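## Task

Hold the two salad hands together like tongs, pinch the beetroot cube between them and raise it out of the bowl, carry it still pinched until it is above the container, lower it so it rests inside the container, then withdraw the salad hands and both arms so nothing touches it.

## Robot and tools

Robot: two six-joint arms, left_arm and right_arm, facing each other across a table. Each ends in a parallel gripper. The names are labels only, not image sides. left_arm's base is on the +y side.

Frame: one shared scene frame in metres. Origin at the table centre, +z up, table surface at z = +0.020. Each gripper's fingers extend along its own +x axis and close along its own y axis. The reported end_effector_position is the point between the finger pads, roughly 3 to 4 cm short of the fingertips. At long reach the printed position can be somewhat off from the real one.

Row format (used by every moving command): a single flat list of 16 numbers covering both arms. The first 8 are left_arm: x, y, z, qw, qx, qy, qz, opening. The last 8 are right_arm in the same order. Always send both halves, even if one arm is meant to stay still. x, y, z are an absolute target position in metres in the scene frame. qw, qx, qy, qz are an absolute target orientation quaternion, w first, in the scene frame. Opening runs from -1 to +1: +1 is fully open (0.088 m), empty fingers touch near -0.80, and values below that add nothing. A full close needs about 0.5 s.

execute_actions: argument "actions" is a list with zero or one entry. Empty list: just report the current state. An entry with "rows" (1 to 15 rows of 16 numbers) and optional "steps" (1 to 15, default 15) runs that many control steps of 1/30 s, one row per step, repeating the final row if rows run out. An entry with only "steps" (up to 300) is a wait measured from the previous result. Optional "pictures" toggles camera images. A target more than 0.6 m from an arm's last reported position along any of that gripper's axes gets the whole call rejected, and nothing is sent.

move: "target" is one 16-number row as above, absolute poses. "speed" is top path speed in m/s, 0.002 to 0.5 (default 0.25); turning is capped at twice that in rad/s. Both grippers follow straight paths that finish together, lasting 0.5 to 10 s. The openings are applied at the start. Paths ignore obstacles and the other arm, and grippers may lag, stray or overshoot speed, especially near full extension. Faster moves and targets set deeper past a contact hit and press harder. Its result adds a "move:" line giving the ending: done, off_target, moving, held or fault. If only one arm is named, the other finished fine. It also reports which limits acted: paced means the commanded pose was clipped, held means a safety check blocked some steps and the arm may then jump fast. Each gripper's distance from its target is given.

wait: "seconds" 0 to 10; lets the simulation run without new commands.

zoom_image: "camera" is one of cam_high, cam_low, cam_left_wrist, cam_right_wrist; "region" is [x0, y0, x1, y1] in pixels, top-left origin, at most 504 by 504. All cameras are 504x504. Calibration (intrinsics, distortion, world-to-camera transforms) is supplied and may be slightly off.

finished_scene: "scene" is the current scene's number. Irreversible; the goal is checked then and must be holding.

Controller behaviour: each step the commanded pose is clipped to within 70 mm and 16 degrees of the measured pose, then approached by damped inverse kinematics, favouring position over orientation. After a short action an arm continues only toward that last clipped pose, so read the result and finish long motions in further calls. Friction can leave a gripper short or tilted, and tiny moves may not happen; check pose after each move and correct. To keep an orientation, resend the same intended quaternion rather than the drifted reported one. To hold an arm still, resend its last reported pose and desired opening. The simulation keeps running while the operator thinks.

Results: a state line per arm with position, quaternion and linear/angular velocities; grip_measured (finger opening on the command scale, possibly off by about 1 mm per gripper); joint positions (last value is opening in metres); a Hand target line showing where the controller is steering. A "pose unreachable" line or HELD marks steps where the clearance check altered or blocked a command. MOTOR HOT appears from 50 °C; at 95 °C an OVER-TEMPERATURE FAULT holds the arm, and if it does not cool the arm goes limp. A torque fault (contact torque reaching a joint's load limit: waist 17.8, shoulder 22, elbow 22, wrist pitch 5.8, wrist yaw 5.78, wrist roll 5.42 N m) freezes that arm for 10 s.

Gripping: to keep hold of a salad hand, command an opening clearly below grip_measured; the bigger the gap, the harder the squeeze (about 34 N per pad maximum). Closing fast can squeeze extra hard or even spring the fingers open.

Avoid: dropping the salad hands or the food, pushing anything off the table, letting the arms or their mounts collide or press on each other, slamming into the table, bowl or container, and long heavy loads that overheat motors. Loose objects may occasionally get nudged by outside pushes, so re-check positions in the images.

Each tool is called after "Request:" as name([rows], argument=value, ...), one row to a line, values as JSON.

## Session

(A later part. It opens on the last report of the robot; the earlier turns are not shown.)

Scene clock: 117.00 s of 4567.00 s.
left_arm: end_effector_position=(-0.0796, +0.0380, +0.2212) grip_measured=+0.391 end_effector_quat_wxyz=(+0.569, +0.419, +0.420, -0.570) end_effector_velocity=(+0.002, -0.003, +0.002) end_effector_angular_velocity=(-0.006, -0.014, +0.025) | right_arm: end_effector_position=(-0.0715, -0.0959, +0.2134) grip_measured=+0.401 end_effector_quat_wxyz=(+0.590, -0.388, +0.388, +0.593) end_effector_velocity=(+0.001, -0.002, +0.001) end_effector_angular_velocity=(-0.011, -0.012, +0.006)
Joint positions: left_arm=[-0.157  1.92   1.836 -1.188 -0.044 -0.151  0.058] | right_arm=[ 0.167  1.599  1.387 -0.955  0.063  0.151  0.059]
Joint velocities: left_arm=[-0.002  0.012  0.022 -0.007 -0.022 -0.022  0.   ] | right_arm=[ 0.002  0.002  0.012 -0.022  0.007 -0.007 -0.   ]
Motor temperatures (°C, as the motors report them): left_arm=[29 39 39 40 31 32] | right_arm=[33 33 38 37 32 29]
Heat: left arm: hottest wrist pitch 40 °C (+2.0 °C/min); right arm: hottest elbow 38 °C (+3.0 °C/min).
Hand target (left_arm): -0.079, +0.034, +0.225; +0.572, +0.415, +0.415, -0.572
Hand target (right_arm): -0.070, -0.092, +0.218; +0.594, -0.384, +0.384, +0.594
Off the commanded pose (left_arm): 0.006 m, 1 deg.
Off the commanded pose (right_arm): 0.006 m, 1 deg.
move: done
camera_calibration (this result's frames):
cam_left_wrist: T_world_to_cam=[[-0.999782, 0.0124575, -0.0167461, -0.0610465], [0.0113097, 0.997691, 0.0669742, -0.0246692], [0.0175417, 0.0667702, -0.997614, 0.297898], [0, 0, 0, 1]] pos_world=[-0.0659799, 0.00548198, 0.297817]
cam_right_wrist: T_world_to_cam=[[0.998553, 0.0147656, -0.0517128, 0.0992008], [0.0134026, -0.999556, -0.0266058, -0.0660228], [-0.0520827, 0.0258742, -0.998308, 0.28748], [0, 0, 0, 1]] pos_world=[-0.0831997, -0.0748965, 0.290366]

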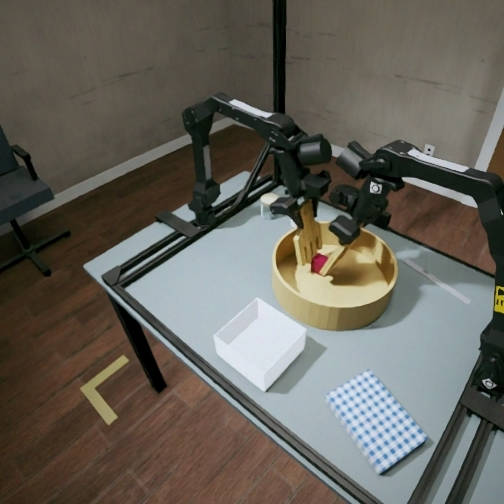

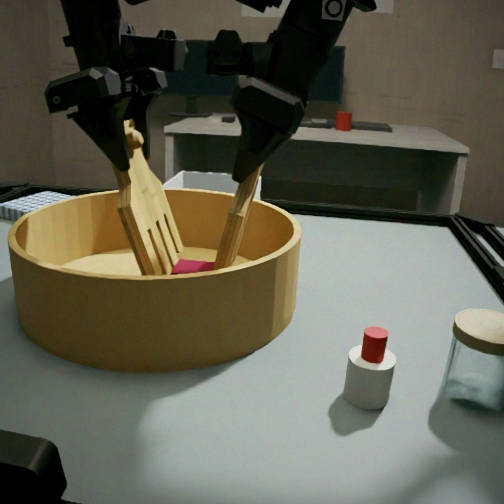

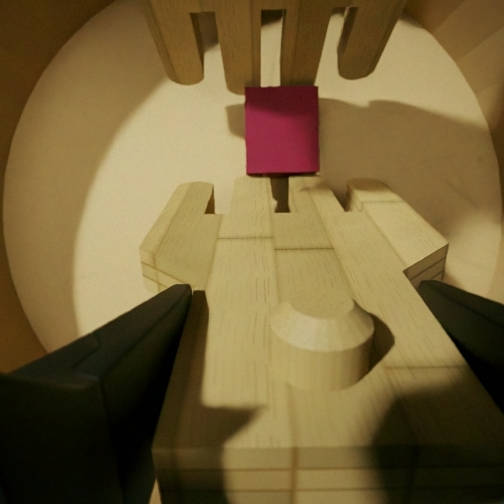

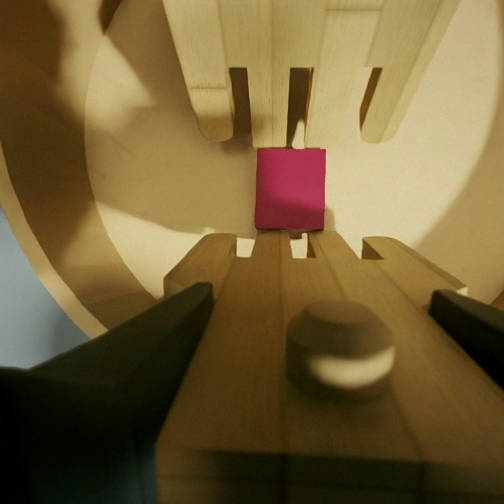

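Request:
move(target=[-0.079,0.075,0.225,0.521,0.478,0.478,-0.521,-1,-0.07,-0.125,0.22,0.534,-0.464,0.464,0.534,-1], speed=0.06)

Request:
move(target=[-0.079,0.075,0.196,0.521,0.478,0.478,-0.521,-1,-0.07,-0.125,0.19,0.534,-0.464,0.464,0.534,-1], speed=0.03)

Request:
move(target=[-0.079,0.073,0.172,0.521,0.478,0.478,-0.521,0.395,-0.07,-0.123,0.168,0.534,-0.464,0.464,0.534,0.40], speed=0.015)

Scene clock: 120.20 s of 4567.00 s.
left_arm: end_effector_position=(-0.0773, +0.0768, +0.2244) grip_measured=+0.391 end_effector_quat_wxyz=(+0.522, +0.480, +0.477, -0.519) end_effector_velocity=(+0.002, +0.010, +0.000) end_effector_angular_velocity=(+0.045, -0.014, +0.005) | right_arm: end_effector_position=(-0.0675, -0.1200, +0.2212) grip_measured=+0.401 end_effector_quat_wxyz=(+0.545, -0.457, +0.456, +0.536) end_effector_velocity=(+0.002, -0.003, +0.004) end_effector_angular_velocity=(-0.016, -0.011, +0.004)
Joint positions: left_arm=[-0.157  1.962  1.943 -1.468 -0.019 -0.157  0.058] | right_arm=[ 0.156  1.703  1.59  -1.293  0.036  0.161  0.059]
Joint velocities: left_arm=[-0.002  0.002  0.007 -0.051 -0.007 -0.007 -0.   ] | right_arm=[-0.002  0.002  0.022 -0.037  0.007 -0.007 -0.   ]
Motor temperatures (°C, as the motors report them): left_arm=[29 39 39 39 31 32] | right_arm=[33 33 38 36 32 29]
Heat: left arm: hottest shoulder 39 °C (+0.0 °C/min); right arm: hottest elbow 38 °C (+2.0 °C/min).
Hand target (left_arm): -0.079, +0.075, +0.225; +0.522, +0.478, +0.478, -0.521
Hand target (right_arm): -0.070, -0.125, +0.220; +0.534, -0.464, +0.463, +0.534
Off the commanded pose (left_arm): 0.003 m, 0 deg.
Off the commanded pose (right_arm): 0.006 m, 2 deg.
move: done
camera_calibration (this result's frames):
cam_left_wrist: T_world_to_cam=[[-0.999645, 0.0154057, -0.0217213, -0.0582683], [0.00871857, 0.960056, 0.279673, -0.108684], [0.0251622, 0.279384, -0.95985, 0.2742], [0, 0, 0, 1]] pos_world=[-0.0641995, 0.0286328, 0.292321]
cam_right_wrist: T_world_to_cam=[[0.99909, -0.00968156, -0.0415471, 0.0908148], [-0.000657062, -0.977284, 0.211932, -0.140978], [-0.0426551, -0.211712, -0.976401, 0.263433], [0, 0, 0, 1]] pos_world=[-0.079588, -0.0811241, 0.290867]

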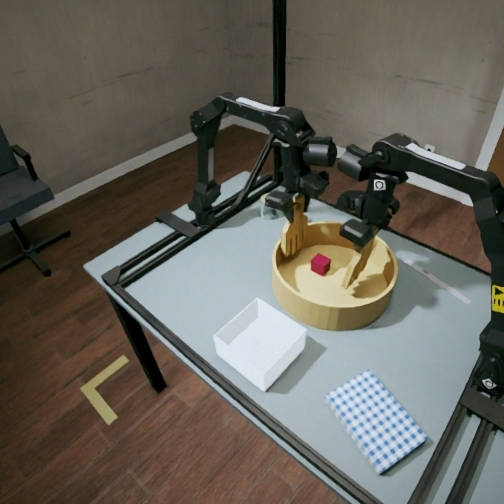

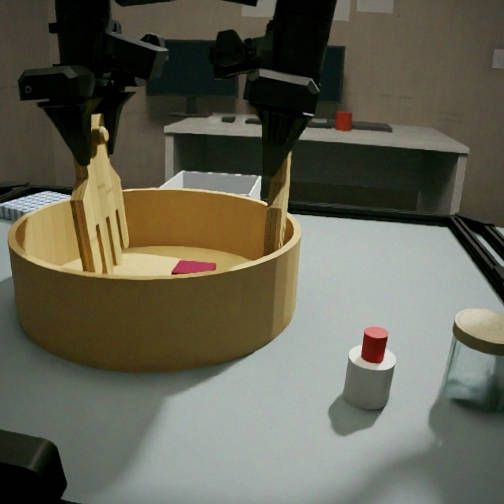

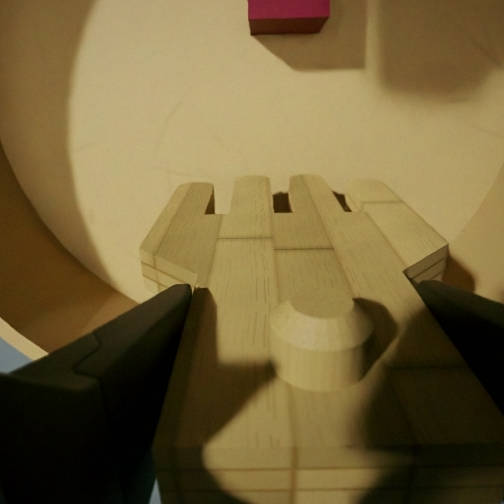

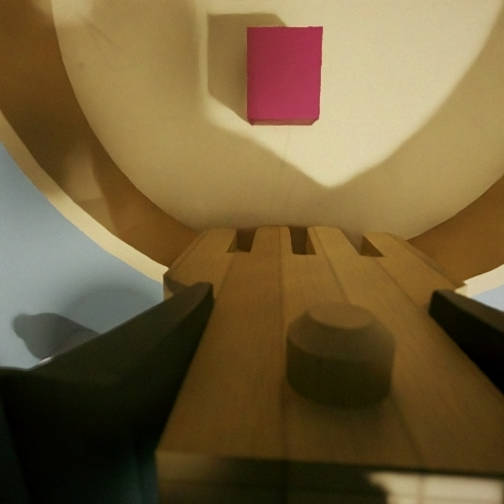

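Scene clock: 121.53 s of 4567.00 s.
left_arm: end_effector_position=(-0.0777, +0.0749, +0.1984) grip_measured=+0.391 end_effector_quat_wxyz=(+0.522, +0.480, +0.477, -0.519) end_effector_velocity=(+0.001, +0.006, -0.002) end_effector_angular_velocity=(+0.016, -0.009, +0.005) | right_arm: end_effector_position=(-0.0676, -0.1187, +0.1944) grip_measured=+0.401 end_effector_quat_wxyz=(+0.543, -0.456, +0.459, +0.535) end_effector_velocity=(-0.002, -0.006, -0.004) end_effector_angular_velocity=(-0.025, +0.019, -0.006)
Joint positions: left_arm=[-0.157  1.952  1.825 -1.36  -0.019 -0.157  0.058] | right_arm=[ 0.153  1.704  1.485 -1.191  0.031  0.161  0.059]
Joint velocities: left_arm=[-0.002 -0.012 -0.022 -0.007 -0.007 -0.007  0.   ] | right_arm=[-0.002 -0.002 -0.017 -0.007 -0.022  0.007 -0.   ]
Motor temperatures (°C, as the motors report them): left_arm=[29 39 39 39 31 32] | right_arm=[33 33 38 36 32 29]
Heat: left arm: hottest shoulder 39 °C (+0.0 °C/min); right arm: hottest elbow 38 °C (+2.0 °C/min).
Hand target (left_arm): -0.079, +0.075, +0.196; +0.521, +0.478, +0.478, -0.521
Hand target (right_arm): -0.070, -0.125, +0.190; +0.534, -0.464, +0.464, +0.534
Off the commanded pose (left_arm): 0.003 m, 0 deg.
Off the commanded pose (right_arm): 0.008 m, 2 deg.
move: done
camera_calibration (this result's frames):
cam_left_wrist: T_world_to_cam=[[-0.999652, 0.0154466, -0.0213988, -0.0592408], [0.00883725, 0.959933, 0.280089, -0.0995809], [0.0248678, 0.279802, -0.959736, 0.249771], [0, 0, 0, 1]] pos_world=[-0.0645514, 0.0266196, 0.266338]
cam_right_wrist: T_world_to_cam=[[0.998875, -0.0113084, -0.0460517, 0.090466], [-0.00107545, -0.976301, 0.216413, -0.13484], [-0.0474076, -0.21612, -0.975215, 0.236416], [0, 0, 0, 1]] pos_world=[-0.0793013, -0.0795273, 0.263904]

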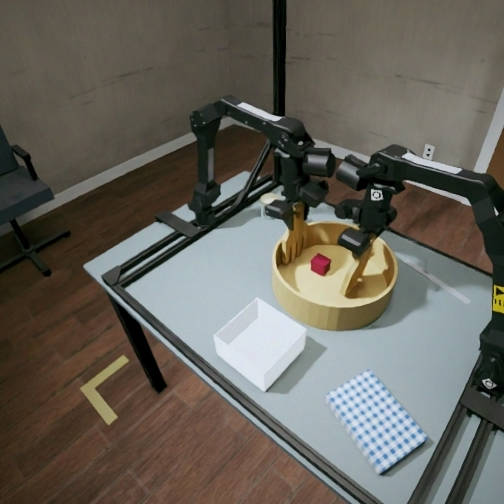

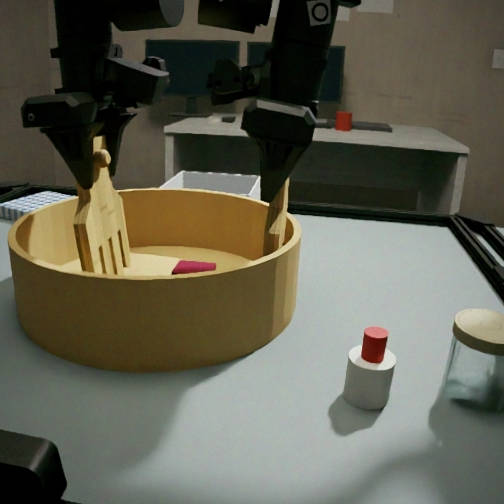

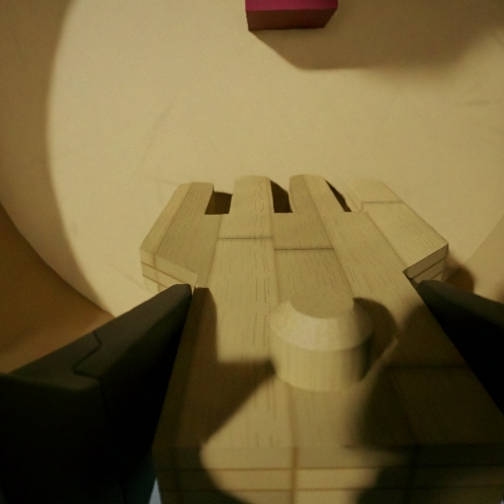

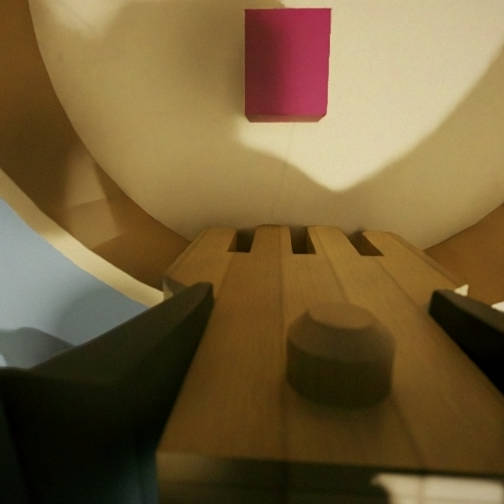

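Scene clock: 123.53 s of 4567.00 s.
left_arm: end_effector_position=(-0.0767, +0.0678, +0.1840) grip_measured=+0.396 end_effector_quat_wxyz=(+0.532, +0.468, +0.469, -0.528) end_effector_velocity=(+0.003, +0.001, -0.000) end_effector_angular_velocity=(-0.006, -0.020, +0.008) | right_arm: end_effector_position=(-0.0671, -0.1165, +0.1819) grip_measured=+0.403 end_effector_quat_wxyz=(+0.548, -0.451, +0.452, +0.541) end_effector_velocity=(+0.000, -0.003, -0.002) end_effector_angular_velocity=(-0.013, +0.007, -0.008)
Joint positions: left_arm=[-0.153  1.94   1.746 -1.255 -0.022 -0.157  0.058] | right_arm=[ 0.152  1.694  1.422 -1.116  0.034  0.157  0.059]
Joint velocities: left_arm=[-0.002 -0.007 -0.012  0.007 -0.022 -0.007  0.   ] | right_arm=[-0.002 -0.002 -0.007 -0.007 -0.007  0.007  0.   ]
Motor temperatures (°C, as the motors report them): left_arm=[29 40 39 39 31 32] | right_arm=[33 33 38 36 32 29]
Heat: left arm: hottest shoulder 40 °C (+1.0 °C/min); right arm: hottest elbow 38 °C (+2.0 °C/min).
Hand target (left_arm): -0.079, +0.073, +0.172; +0.521, +0.478, +0.478, -0.521
Hand target (right_arm): -0.070, -0.123, +0.168; +0.534, -0.464, +0.464, +0.534
Off the commanded pose (left_arm): 0.013 m, 2 deg.
Off the commanded pose (right_arm): 0.016 m, 3 deg.
move: off_target (left_arm, right_arm)
camera_calibration (this result's frames):
cam_left_wrist: T_world_to_cam=[[-0.999761, 0.0104763, -0.0191654, -0.0585932], [0.00553402, 0.970329, 0.241724, -0.0826948], [0.0211291, 0.24156, -0.970156, 0.242141], [0, 0, 0, 1]] pos_world=[-0.0632378, 0.0223635, 0.253781]
cam_right_wrist: T_world_to_cam=[[0.99892, -0.00866373, -0.045644, 0.0897078], [0.000416237, -0.98075, 0.195267, -0.126563], [-0.0464571, -0.195075, -0.979687, 0.228108], [0, 0, 0, 1]] pos_world=[-0.078961, -0.0788514, 0.252283]

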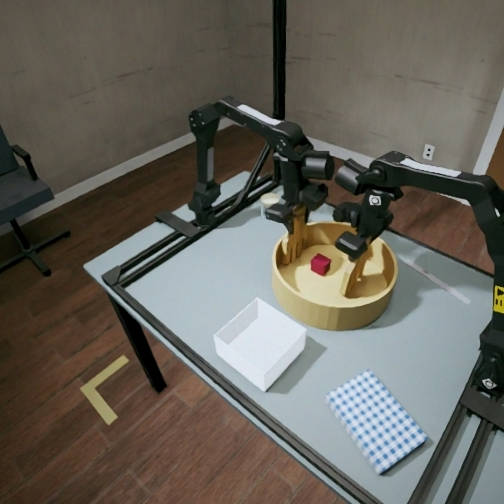

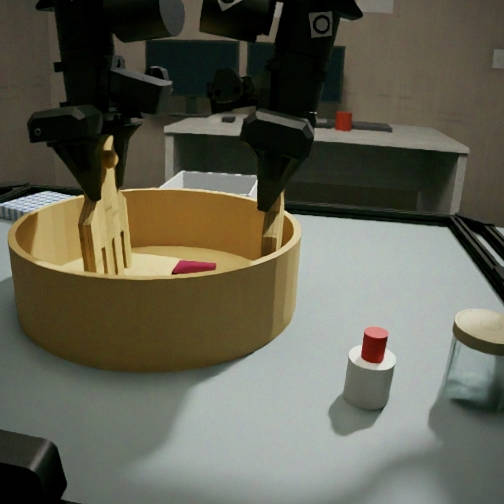

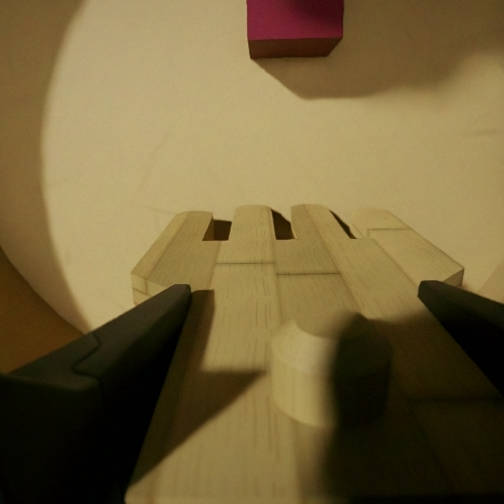

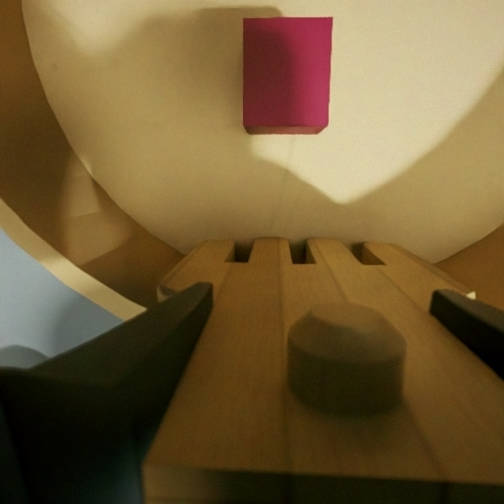

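Request:
move(target=[-0.077,0.068,0.184,0.53,0.468,0.468,-0.53,-1,-0.067,-0.117,0.182,0.545,-0.451,0.451,0.545,-1])

Request:
move(target=[-0.079,0.062,0.186,0.606,0.364,0.364,-0.606,-1,-0.07,-0.122,0.186,0.606,-0.364,0.364,0.606,-1], speed=0.06)

Request:
move(target=[-0.079,0.055,0.168,0.606,0.364,0.364,-0.606,-1,-0.07,-0.115,0.165,0.606,-0.364,0.364,0.606,-1], speed=0.02)

Scene clock: 125.07 s of 4567.00 s.
left_arm: end_effector_position=(-0.0768, +0.0676, +0.1850) grip_measured=+0.392 end_effector_quat_wxyz=(+0.532, +0.467, +0.467, -0.530) end_effector_velocity=(-0.001, +0.006, +0.001) end_effector_angular_velocity=(+0.018, +0.004, -0.011) | right_arm: end_effector_position=(-0.0672, -0.1160, +0.1837) grip_measured=+0.401 end_effector_quat_wxyz=(+0.548, -0.450, +0.449, +0.545) end_effector_velocity=(-0.000, -0.001, +0.001) end_effector_angular_velocity=(-0.004, +0.005, +0.006)
Joint positions: left_arm=[-0.153  1.937  1.746 -1.253 -0.022 -0.155  0.058] | right_arm=[ 0.152  1.689  1.421 -1.112  0.034  0.15   0.059]
Joint velocities: left_arm=[-0.002 -0.007 -0.002 -0.022  0.007  0.007 -0.   ] | right_arm=[-0.002 -0.002  0.002 -0.007 -0.007 -0.007 -0.   ]
Motor temperatures (°C, as the motors report them): left_arm=[29 40 39 39 31 32] | right_arm=[33 33 37 36 32 29]
Heat: left arm: hottest shoulder 40 °C (+0.0 °C/min); right arm: hottest elbow 37 °C (+0.0 °C/min).
Hand target (left_arm): -0.077, +0.068, +0.184; +0.530, +0.468, +0.468, -0.530
Hand target (right_arm): -0.067, -0.117, +0.182; +0.545, -0.451, +0.451, +0.545
Off the commanded pose (left_arm): 0.001 m, 0 deg.
Off the commanded pose (right_arm): 0.002 m, 0 deg.
move: done
camera_calibration (this result's frames):
cam_left_wrist: T_world_to_cam=[[-0.999749, 0.0122823, -0.0187595, -0.0588005], [0.00748061, 0.971399, 0.237334, -0.0818418], [0.021138, 0.237134, -0.971247, 0.243654], [0, 0, 0, 1]] pos_world=[-0.0633238, 0.0224446, 0.254969]
cam_right_wrist: T_world_to_cam=[[0.998922, -0.00140095, -0.0463896, 0.0908343], [0.00730192, -0.982352, 0.186901, -0.124592], [-0.0458328, -0.187039, -0.981283, 0.231208], [0, 0, 0, 1]] pos_world=[-0.0792297, -0.079021, 0.254381]

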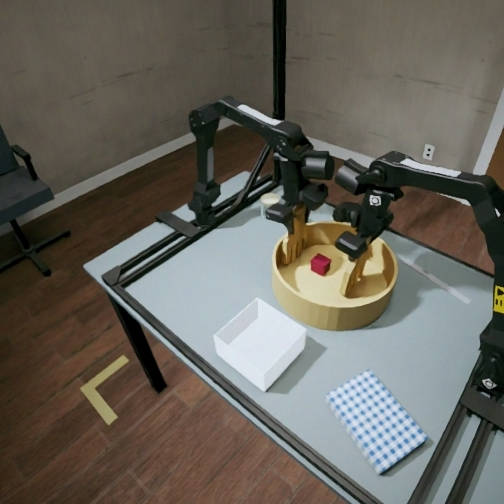

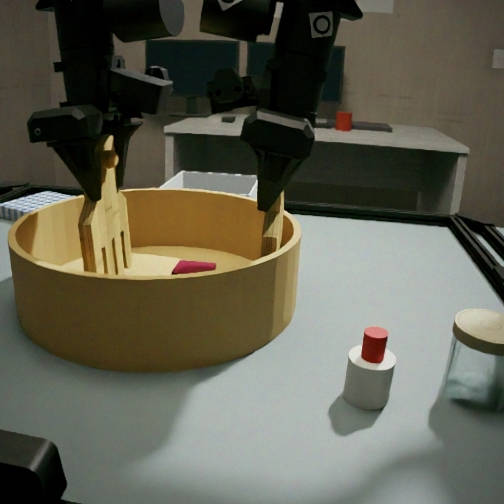

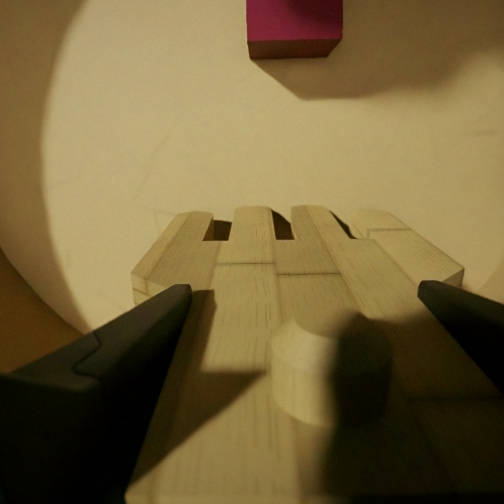

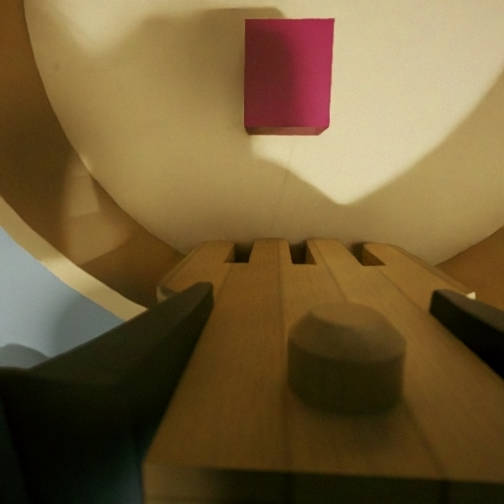

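Scene clock: 128.33 s of 4567.00 s.
left_arm: end_effector_position=(-0.0789, +0.0605, +0.1821) grip_measured=+0.391 end_effector_quat_wxyz=(+0.602, +0.368, +0.369, -0.605) end_effector_velocity=(+0.001, +0.004, -0.002) end_effector_angular_velocity=(-0.001, -0.023, -0.004) | right_arm: end_effector_position=(-0.0697, -0.1214, +0.1834) grip_measured=+0.401 end_effector_quat_wxyz=(+0.603, -0.368, +0.369, +0.604) end_effector_velocity=(-0.001, +0.003, +0.003) end_effector_angular_velocity=(+0.035, +0.010, +0.007)
Joint positions: left_arm=[-0.176  1.693  1.341 -0.75  -0.077 -0.156  0.058] | right_arm=[ 0.183  1.459  1.111 -0.754  0.082  0.164  0.059]
Joint velocities: left_arm=[-0.007 -0.012 -0.022  0.007 -0.022  0.007 -0.   ] | right_arm=[-0.002 -0.017 -0.017  0.037 -0.007 -0.007 -0.   ]
Motor temperatures (°C, as the motors report them): left_arm=[29 41 39 39 31 32] | right_arm=[33 34 37 36 32 29]
Heat: left arm: hottest shoulder 41 °C (+1.0 °C/min); right arm: hottest elbow 37 °C (+0.0 °C/min).
Hand target (left_arm): -0.079, +0.062, +0.186; +0.605, +0.365, +0.364, -0.607
Hand target (right_arm): -0.070, -0.122, +0.186; +0.606, -0.364, +0.364, +0.606
Off the commanded pose (left_arm): 0.004 m, 1 deg.
Off the commanded pose (right_arm): 0.003 m, 1 deg.
move: done
camera_calibration (this result's frames):
cam_left_wrist: T_world_to_cam=[[-0.999768, 0.011366, -0.0183018, -0.0608989], [0.0132358, 0.994329, -0.105518, -0.0127002], [0.0169987, -0.105736, -0.994249, 0.267118], [0, 0, 0, 1]] pos_world=[-0.0652573, 0.0415642, 0.263127]
cam_right_wrist: T_world_to_cam=[[0.998647, 0.014546, -0.0499303, 0.0959348], [0.00987212, -0.995654, -0.0926099, -0.0800186], [-0.0510604, 0.0919916, -0.99445, 0.265723], [0, 0, 0, 1]] pos_world=[-0.0814471, -0.105511, 0.261627]

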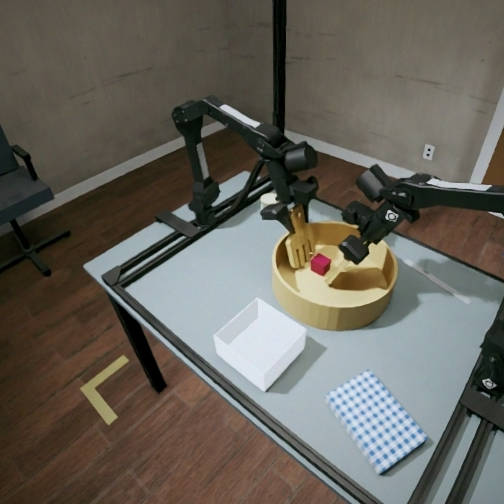

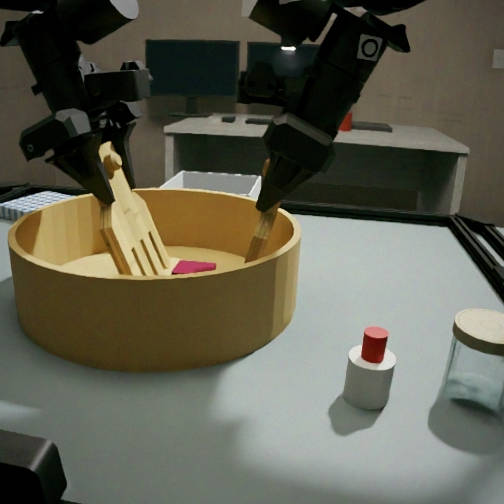

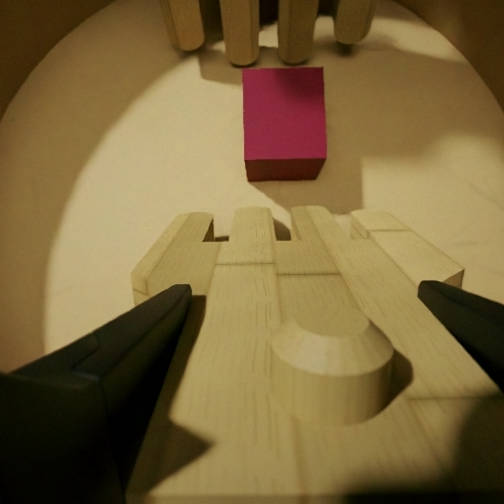

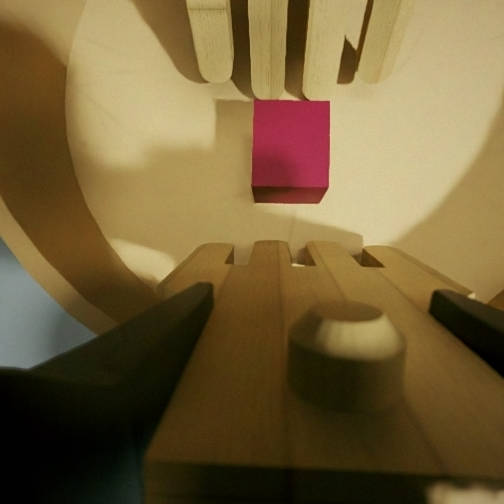

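Scene clock: 129.53 s of 4567.00 s.
left_arm: end_effector_position=(-0.0800, +0.0539, +0.1773) grip_measured=+0.391 end_effector_quat_wxyz=(+0.607, +0.356, +0.360, -0.612) end_effector_velocity=(+0.000, +0.000, -0.001) end_effector_angular_velocity=(-0.004, -0.009, -0.005) | right_arm: end_effector_position=(-0.0709, -0.1134, +0.1788) grip_measured=+0.401 end_effector_quat_wxyz=(+0.611, -0.351, +0.356, +0.614) end_effector_velocity=(-0.003, +0.001, +0.000) end_effector_angular_velocity=(+0.013, +0.018, +0.015)
Joint positions: left_arm=[-0.176  1.697  1.312 -0.683 -0.077 -0.156  0.058] | right_arm=[ 0.183  1.459  1.073 -0.668  0.084  0.163  0.059]
Joint velocities: left_arm=[-0.002 -0.002 -0.007  0.007 -0.007  0.007 -0.   ] | right_arm=[-0.002 -0.007 -0.012  0.022 -0.022 -0.007 -0.   ]
Motor temperatures (°C, as the motors report them): left_arm=[29 41 39 39 31 32] | right_arm=[33 34 37 36 32 29]
Heat: left arm: hottest shoulder 41 °C (+1.0 °C/min); right arm: hottest elbow 37 °C (+0.0 °C/min).
Hand target (left_arm): -0.079, +0.055, +0.168; +0.606, +0.364, +0.364, -0.606
Hand target (right_arm): -0.070, -0.116, +0.165; +0.606, -0.364, +0.364, +0.606
Off the commanded pose (left_arm): 0.009 m, 1 deg.
Off the commanded pose (right_arm): 0.014 m, 2 deg.
move: off_target (left_arm, right_arm)
camera_calibration (this result's frames):
cam_left_wrist: T_world_to_cam=[[-0.99986, 0.0106532, -0.0129351, -0.0629354], [0.0123552, 0.990136, -0.139566, -0.000507054], [0.0113207, -0.139706, -0.990128, 0.262321], [0, 0, 0, 1]] pos_world=[-0.0658899, 0.0378205, 0.258847]
cam_right_wrist: T_world_to_cam=[[0.998315, 0.0166485, -0.0555881, 0.0979513], [0.00871789, -0.990117, -0.139972, -0.0634361], [-0.0573691, 0.139251, -0.988594, 0.264253], [0, 0, 0, 1]] pos_world=[-0.0820733, -0.101238, 0.257805]

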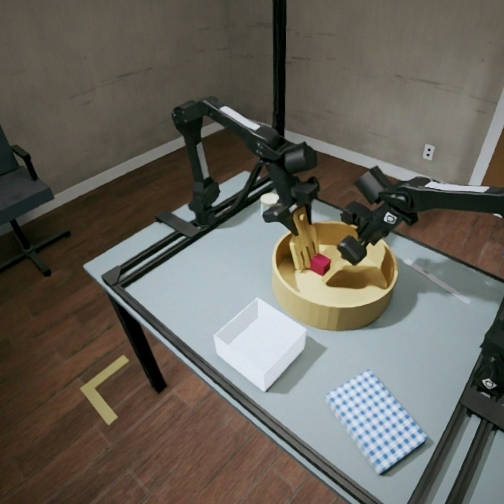

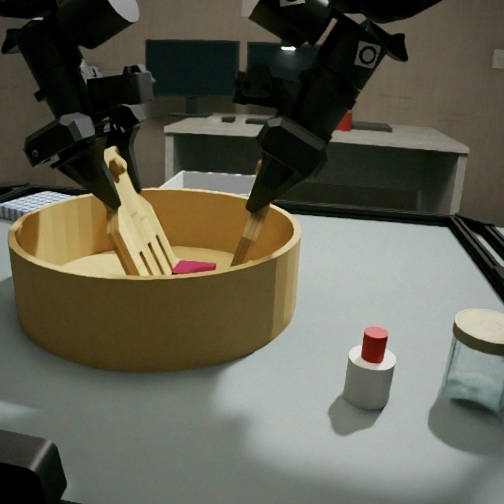

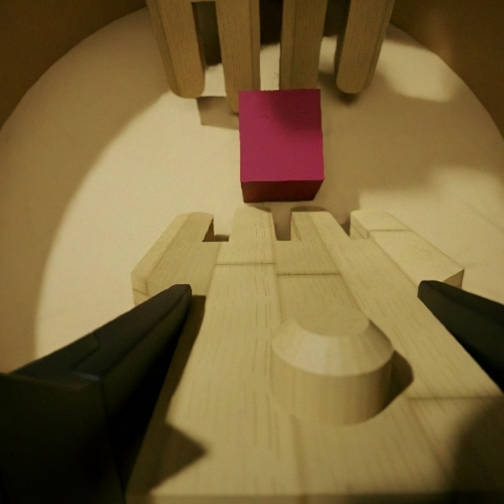

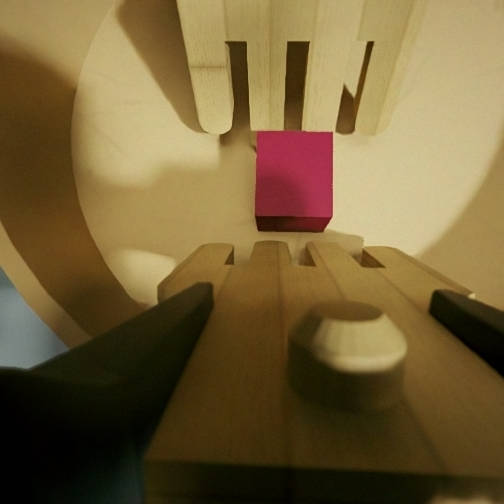

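Request:
move(target=[-0.079,0.038,0.182,0.612,0.354,0.354,-0.612,-1,-0.07,-0.097,0.183,0.612,-0.354,0.354,0.612,-1], speed=0.015)

Request:
execute_actions([
  {"rows":[[-0.079,0.034,0.19,0.616,0.347,0.347,-0.616,-1,-0.07,-0.093,0.191,0.616,-0.347,0.347,0.616,-1]],"steps":15},
], pictures=false)

Request:
execute_actions([
  {"rows":[[-0.079,0.031,0.202,0.619,0.342,0.342,-0.619,-1,-0.07,-0.090,0.203,0.619,-0.342,0.342,0.619,-1]],"steps":15},
], pictures=false)

Request:
execute_actions([
  {"rows":[[-0.079,0.029,0.215,0.619,0.342,0.342,-0.619,-1,-0.07,-0.088,0.216,0.619,-0.342,0.342,0.619,-1]],"steps":15},
])

Scene clock: 131.70 s of 4567.00 s.
left_arm: end_effector_position=(-0.0810, +0.0472, +0.1787) grip_measured=+0.391 end_effector_quat_wxyz=(+0.605, +0.361, +0.361, -0.611) end_effector_velocity=(+0.004, -0.001, +0.001) end_effector_angular_velocity=(-0.001, -0.016, +0.019) | right_arm: end_effector_position=(-0.0717, -0.1036, +0.1816) grip_measured=+0.400 end_effector_quat_wxyz=(+0.608, -0.358, +0.357, +0.612) end_effector_velocity=(-0.001, +0.002, +0.001) end_effector_angular_velocity=(-0.006, +0.008, +0.022)
Joint positions: left_arm=[-0.176  1.728  1.357 -0.706 -0.077 -0.152  0.058] | right_arm=[ 0.181  1.504  1.13  -0.692  0.084  0.155  0.059]
Joint velocities: left_arm=[ 0.002  0.002  0.007 -0.007 -0.022 -0.007 -0.   ] | right_arm=[-0.007  0.007  0.012 -0.007 -0.022 -0.022 -0.   ]
Motor temperatures (°C, as the motors report them): left_arm=[29 41 39 39 31 32] | right_arm=[33 34 37 36 32 29]
Heat: left arm: hottest shoulder 41 °C (+0.0 °C/min); right arm: hottest elbow 37 °C (+0.0 °C/min).
Hand target (left_arm): -0.079, +0.038, +0.182; +0.612, +0.354, +0.354, -0.612
Hand target (right_arm): -0.070, -0.097, +0.183; +0.612, -0.354, +0.354, +0.612
Off the commanded pose (left_arm): 0.010 m, 1 deg.
Off the commanded pose (right_arm): 0.007 m, 1 deg.
move: off_target (left_arm)
camera_calibration (this result's frames):
cam_left_wrist: T_world_to_cam=[[-0.999766, 0.014078, -0.0164497, -0.0634071], [0.0161079, 0.991302, -0.130615, 0.00501818], [0.0144678, -0.13085, -0.991297, 0.262845], [0, 0, 0, 1]] pos_world=[-0.0672759, 0.0303112, 0.260169]
cam_right_wrist: T_world_to_cam=[[0.998562, 0.0206407, -0.049469, 0.0981109], [0.0141548, -0.991667, -0.128046, -0.0552492], [-0.0516997, 0.127161, -0.990534, 0.265112], [0, 0, 0, 1]] pos_world=[-0.0834816, -0.0905259, 0.260381]

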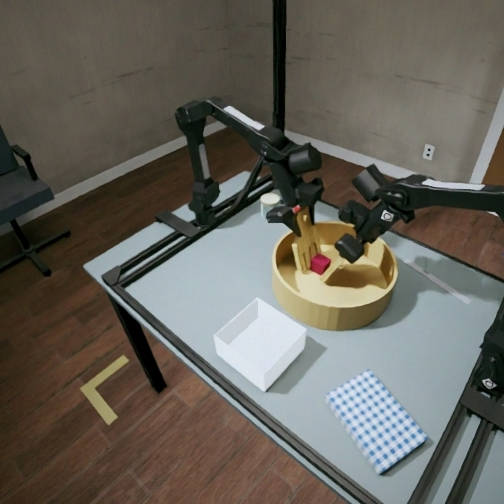

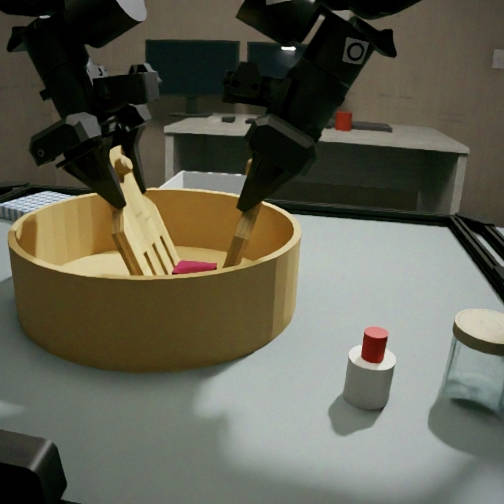

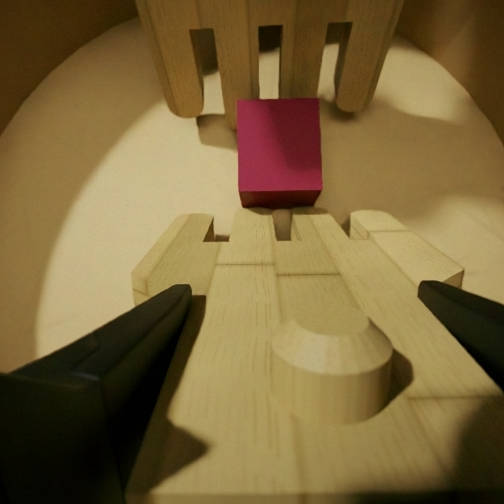

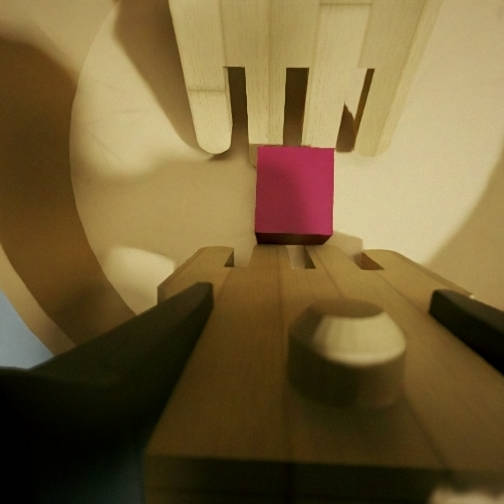

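Scene clock: 132.20 s of 4567.00 s.
left_arm: end_effector_position=(-0.0812, +0.0446, +0.1806) grip_measured=+0.392 end_effector_quat_wxyz=(+0.606, +0.360, +0.360, -0.612) end_effector_velocity=(-0.000, -0.002, +0.001) end_effector_angular_velocity=(-0.008, -0.009, -0.005) | right_arm: end_effector_position=(-0.0713, -0.1013, +0.1836) grip_measured=+0.400 end_effector_quat_wxyz=(+0.609, -0.357, +0.356, +0.612) end_effector_velocity=(+0.001, +0.003, +0.004) end_effector_angular_velocity=(+0.016, +0.013, -0.010)
Joint positions: left_arm=[-0.175  1.734  1.37  -0.709 -0.077 -0.149  0.058] | right_arm=[ 0.178  1.509  1.141 -0.695  0.084  0.152  0.059]
Joint velocities: left_arm=[-0.002  0.002  0.002  0.007 -0.007  0.007 -0.   ] | right_arm=[-0.007 -0.002  0.007  0.007 -0.007  0.007  0.   ]
Motor temperatures (°C, as the motors report them): left_arm=[29 41 39 39 31 32] | right_arm=[33 34 37 36 32 29]
Heat: left arm: hottest shoulder 41 °C (+0.0 °C/min); right arm: hottest elbow 37 °C (+0.0 °C/min).
Hand target (left_arm): -0.079, +0.034, +0.190; +0.616, +0.347, +0.347, -0.616
Hand target (right_arm): -0.070, -0.093, +0.191; +0.616, -0.347, +0.347, +0.616
Off the commanded pose (left_arm): 0.014 m, 2 deg.
Off the commanded pose (right_arm): 0.011 m, 2 deg.
Steps of this call (steps 1 to 15: all 15 steps of this action). Readings (end_effector_position):
1: left_arm (-0.0811, +0.0469, +0.1793) | right_arm (-0.0718, -0.1033, +0.1822)
2: left_arm (-0.0811, +0.0467, +0.1796) | right_arm (-0.0718, -0.1029, +0.1826)
4: left_arm (-0.0811, +0.0459, +0.1801) | right_arm (-0.0715, -0.1022, +0.1830)
8: left_arm (-0.0812, +0.0451, +0.1805) | right_arm (-0.0715, -0.1016, +0.1833)
15: the state above

Scene clock: 132.70 s of 4567.00 s.
left_arm: end_effector_position=(-0.0807, +0.0393, +0.1912) grip_measured=+0.391 end_effector_quat_wxyz=(+0.610, +0.354, +0.354, -0.614) end_effector_velocity=(+0.002, -0.000, +0.003) end_effector_angular_velocity=(-0.006, -0.022, +0.002) | right_arm: end_effector_position=(-0.0713, -0.0999, +0.1898) grip_measured=+0.401 end_effector_quat_wxyz=(+0.609, -0.358, +0.356, +0.612) end_effector_velocity=(+0.004, +0.001, +0.003) end_effector_angular_velocity=(+0.004, -0.009, -0.004)
Joint positions: left_arm=[-0.173  1.737  1.408 -0.725 -0.082 -0.147  0.058] | right_arm=[ 0.178  1.513  1.17  -0.722  0.084  0.15   0.059]
Joint velocities: left_arm=[-0.002 -0.002  0.007 -0.007 -0.022  0.007 -0.   ] | right_arm=[-0.007 -0.002  0.007 -0.007  0.007 -0.007 -0.   ]
Motor temperatures (°C, as the motors report them): left_arm=[29 41 39 39 31 32] | right_arm=[33 34 37 36 32 29]
Heat: left arm: hottest shoulder 41 °C (+0.0 °C/min); right arm: hottest elbow 37 °C (+0.0 °C/min).
Hand target (left_arm): -0.079, +0.031, +0.202; +0.619, +0.342, +0.342, -0.619
Hand target (right_arm): -0.070, -0.090, +0.203; +0.619, -0.342, +0.342, +0.619
Off the commanded pose (left_arm): 0.014 m, 2 deg.
Off the commanded pose (right_arm): 0.017 m, 3 deg.
Steps of this call (steps 1 to 15: all 15 steps of this action). Readings (end_effector_position):
1: left_arm (-0.0813, +0.0440, +0.1818) | right_arm (-0.0713, -0.1011, +0.1846)
2: left_arm (-0.0811, +0.0431, +0.1830) | right_arm (-0.0712, -0.1012, +0.1853)
4: left_arm (-0.0809, +0.0417, +0.1857) | right_arm (-0.0711, -0.1010, +0.1866)
8: left_arm (-0.0808, +0.0394, +0.1903) | right_arm (-0.0712, -0.1003, +0.1888)
15: the state above

Scene clock: 133.20 s of 4567.00 s.
left_arm: end_effector_position=(-0.0805, +0.0379, +0.2040) grip_measured=+0.392 end_effector_quat_wxyz=(+0.610, +0.355, +0.354, -0.613) end_effector_velocity=(-0.001, -0.004, +0.006) end_effector_angular_velocity=(-0.023, +0.001, +0.008) | right_arm: end_effector_position=(-0.0714, -0.0969, +0.2041) grip_measured=+0.400 end_effector_quat_wxyz=(+0.610, -0.357, +0.355, +0.613) end_effector_velocity=(+0.001, -0.005, +0.001) end_effector_angular_velocity=(-0.023, +0.006, -0.005)
Joint positions: left_arm=[-0.173  1.741  1.464 -0.779 -0.082 -0.146  0.058] | right_arm=[ 0.176  1.517  1.228 -0.772  0.084  0.149  0.059]
Joint velocities: left_arm=[-0.002 -0.002  0.012  0.007 -0.007 -0.007  0.   ] | right_arm=[-0.002 -0.002  0.012 -0.037 -0.007  0.007 -0.   ]
Motor temperatures (°C, as the motors report them): left_arm=[29 41 39 39 31 32] | right_arm=[33 34 38 36 32 29]
Heat: left arm: hottest shoulder 41 °C (+0.0 °C/min); right arm: hottest elbow 38 °C (+1.0 °C/min).
Hand target (left_arm): -0.079, +0.029, +0.215; +0.619, +0.342, +0.342, -0.619
Hand target (right_arm): -0.070, -0.088, +0.216; +0.619, -0.342, +0.342, +0.619
Off the commanded pose (left_arm): 0.014 m, 2 deg.
Off the commanded pose (right_arm): 0.015 m, 3 deg.
Steps of this call (steps 1 to 15: all 15 steps of this action). Readings (end_effector_position):
1: left_arm (-0.0807, +0.0389, +0.1930) | right_arm (-0.0712, -0.0995, +0.1916)
2: left_arm (-0.0807, +0.0387, +0.1946) | right_arm (-0.0711, -0.0992, +0.1935)
4: left_arm (-0.0806, +0.0387, +0.1983) | right_arm (-0.0712, -0.0988, +0.1972)
8: left_arm (-0.0805, +0.0379, +0.2022) | right_arm (-0.0713, -0.0973, +0.2021)
15: the state above
camera_calibration (this result's frames):
cam_left_wrist: T_world_to_cam=[[-0.999703, 0.0130504, -0.0205665, -0.0615068], [0.016018, 0.988333, -0.151466, 0.0219286], [0.0183499, -0.15175, -0.988249, 0.287138], [0, 0, 0, 1]] pos_world=[-0.0671088, 0.0227032, 0.28582]
cam_right_wrist: T_world_to_cam=[[0.998626, 0.0217381, -0.0476755, 0.0984884], [0.0151534, -0.990816, -0.134365, -0.0443557], [-0.0501585, 0.133458, -0.989784, 0.287081], [0, 0, 0, 1]] pos_world=[-0.0832814, -0.0844025, 0.282884]

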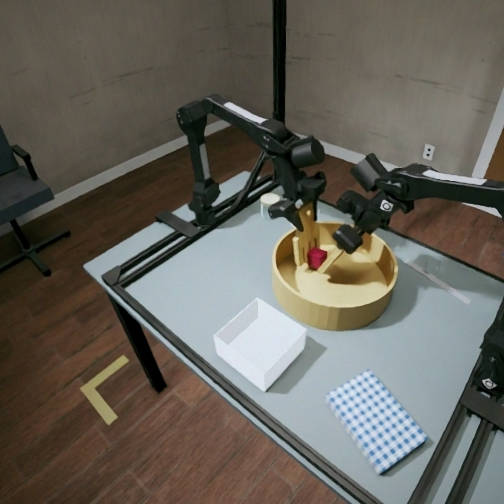

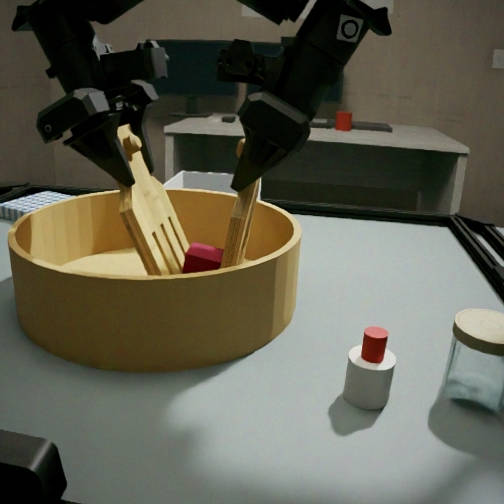

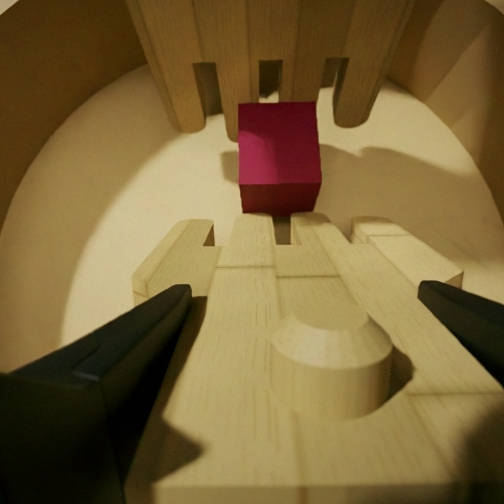

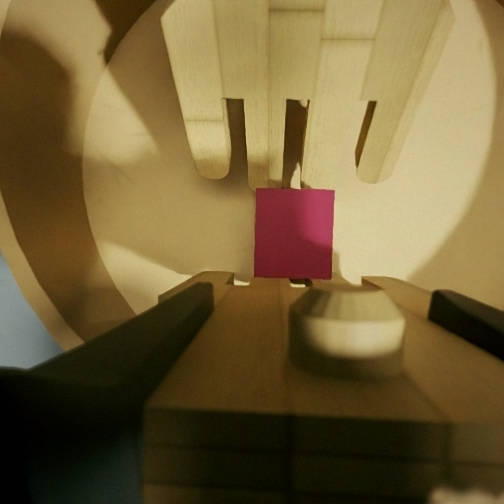

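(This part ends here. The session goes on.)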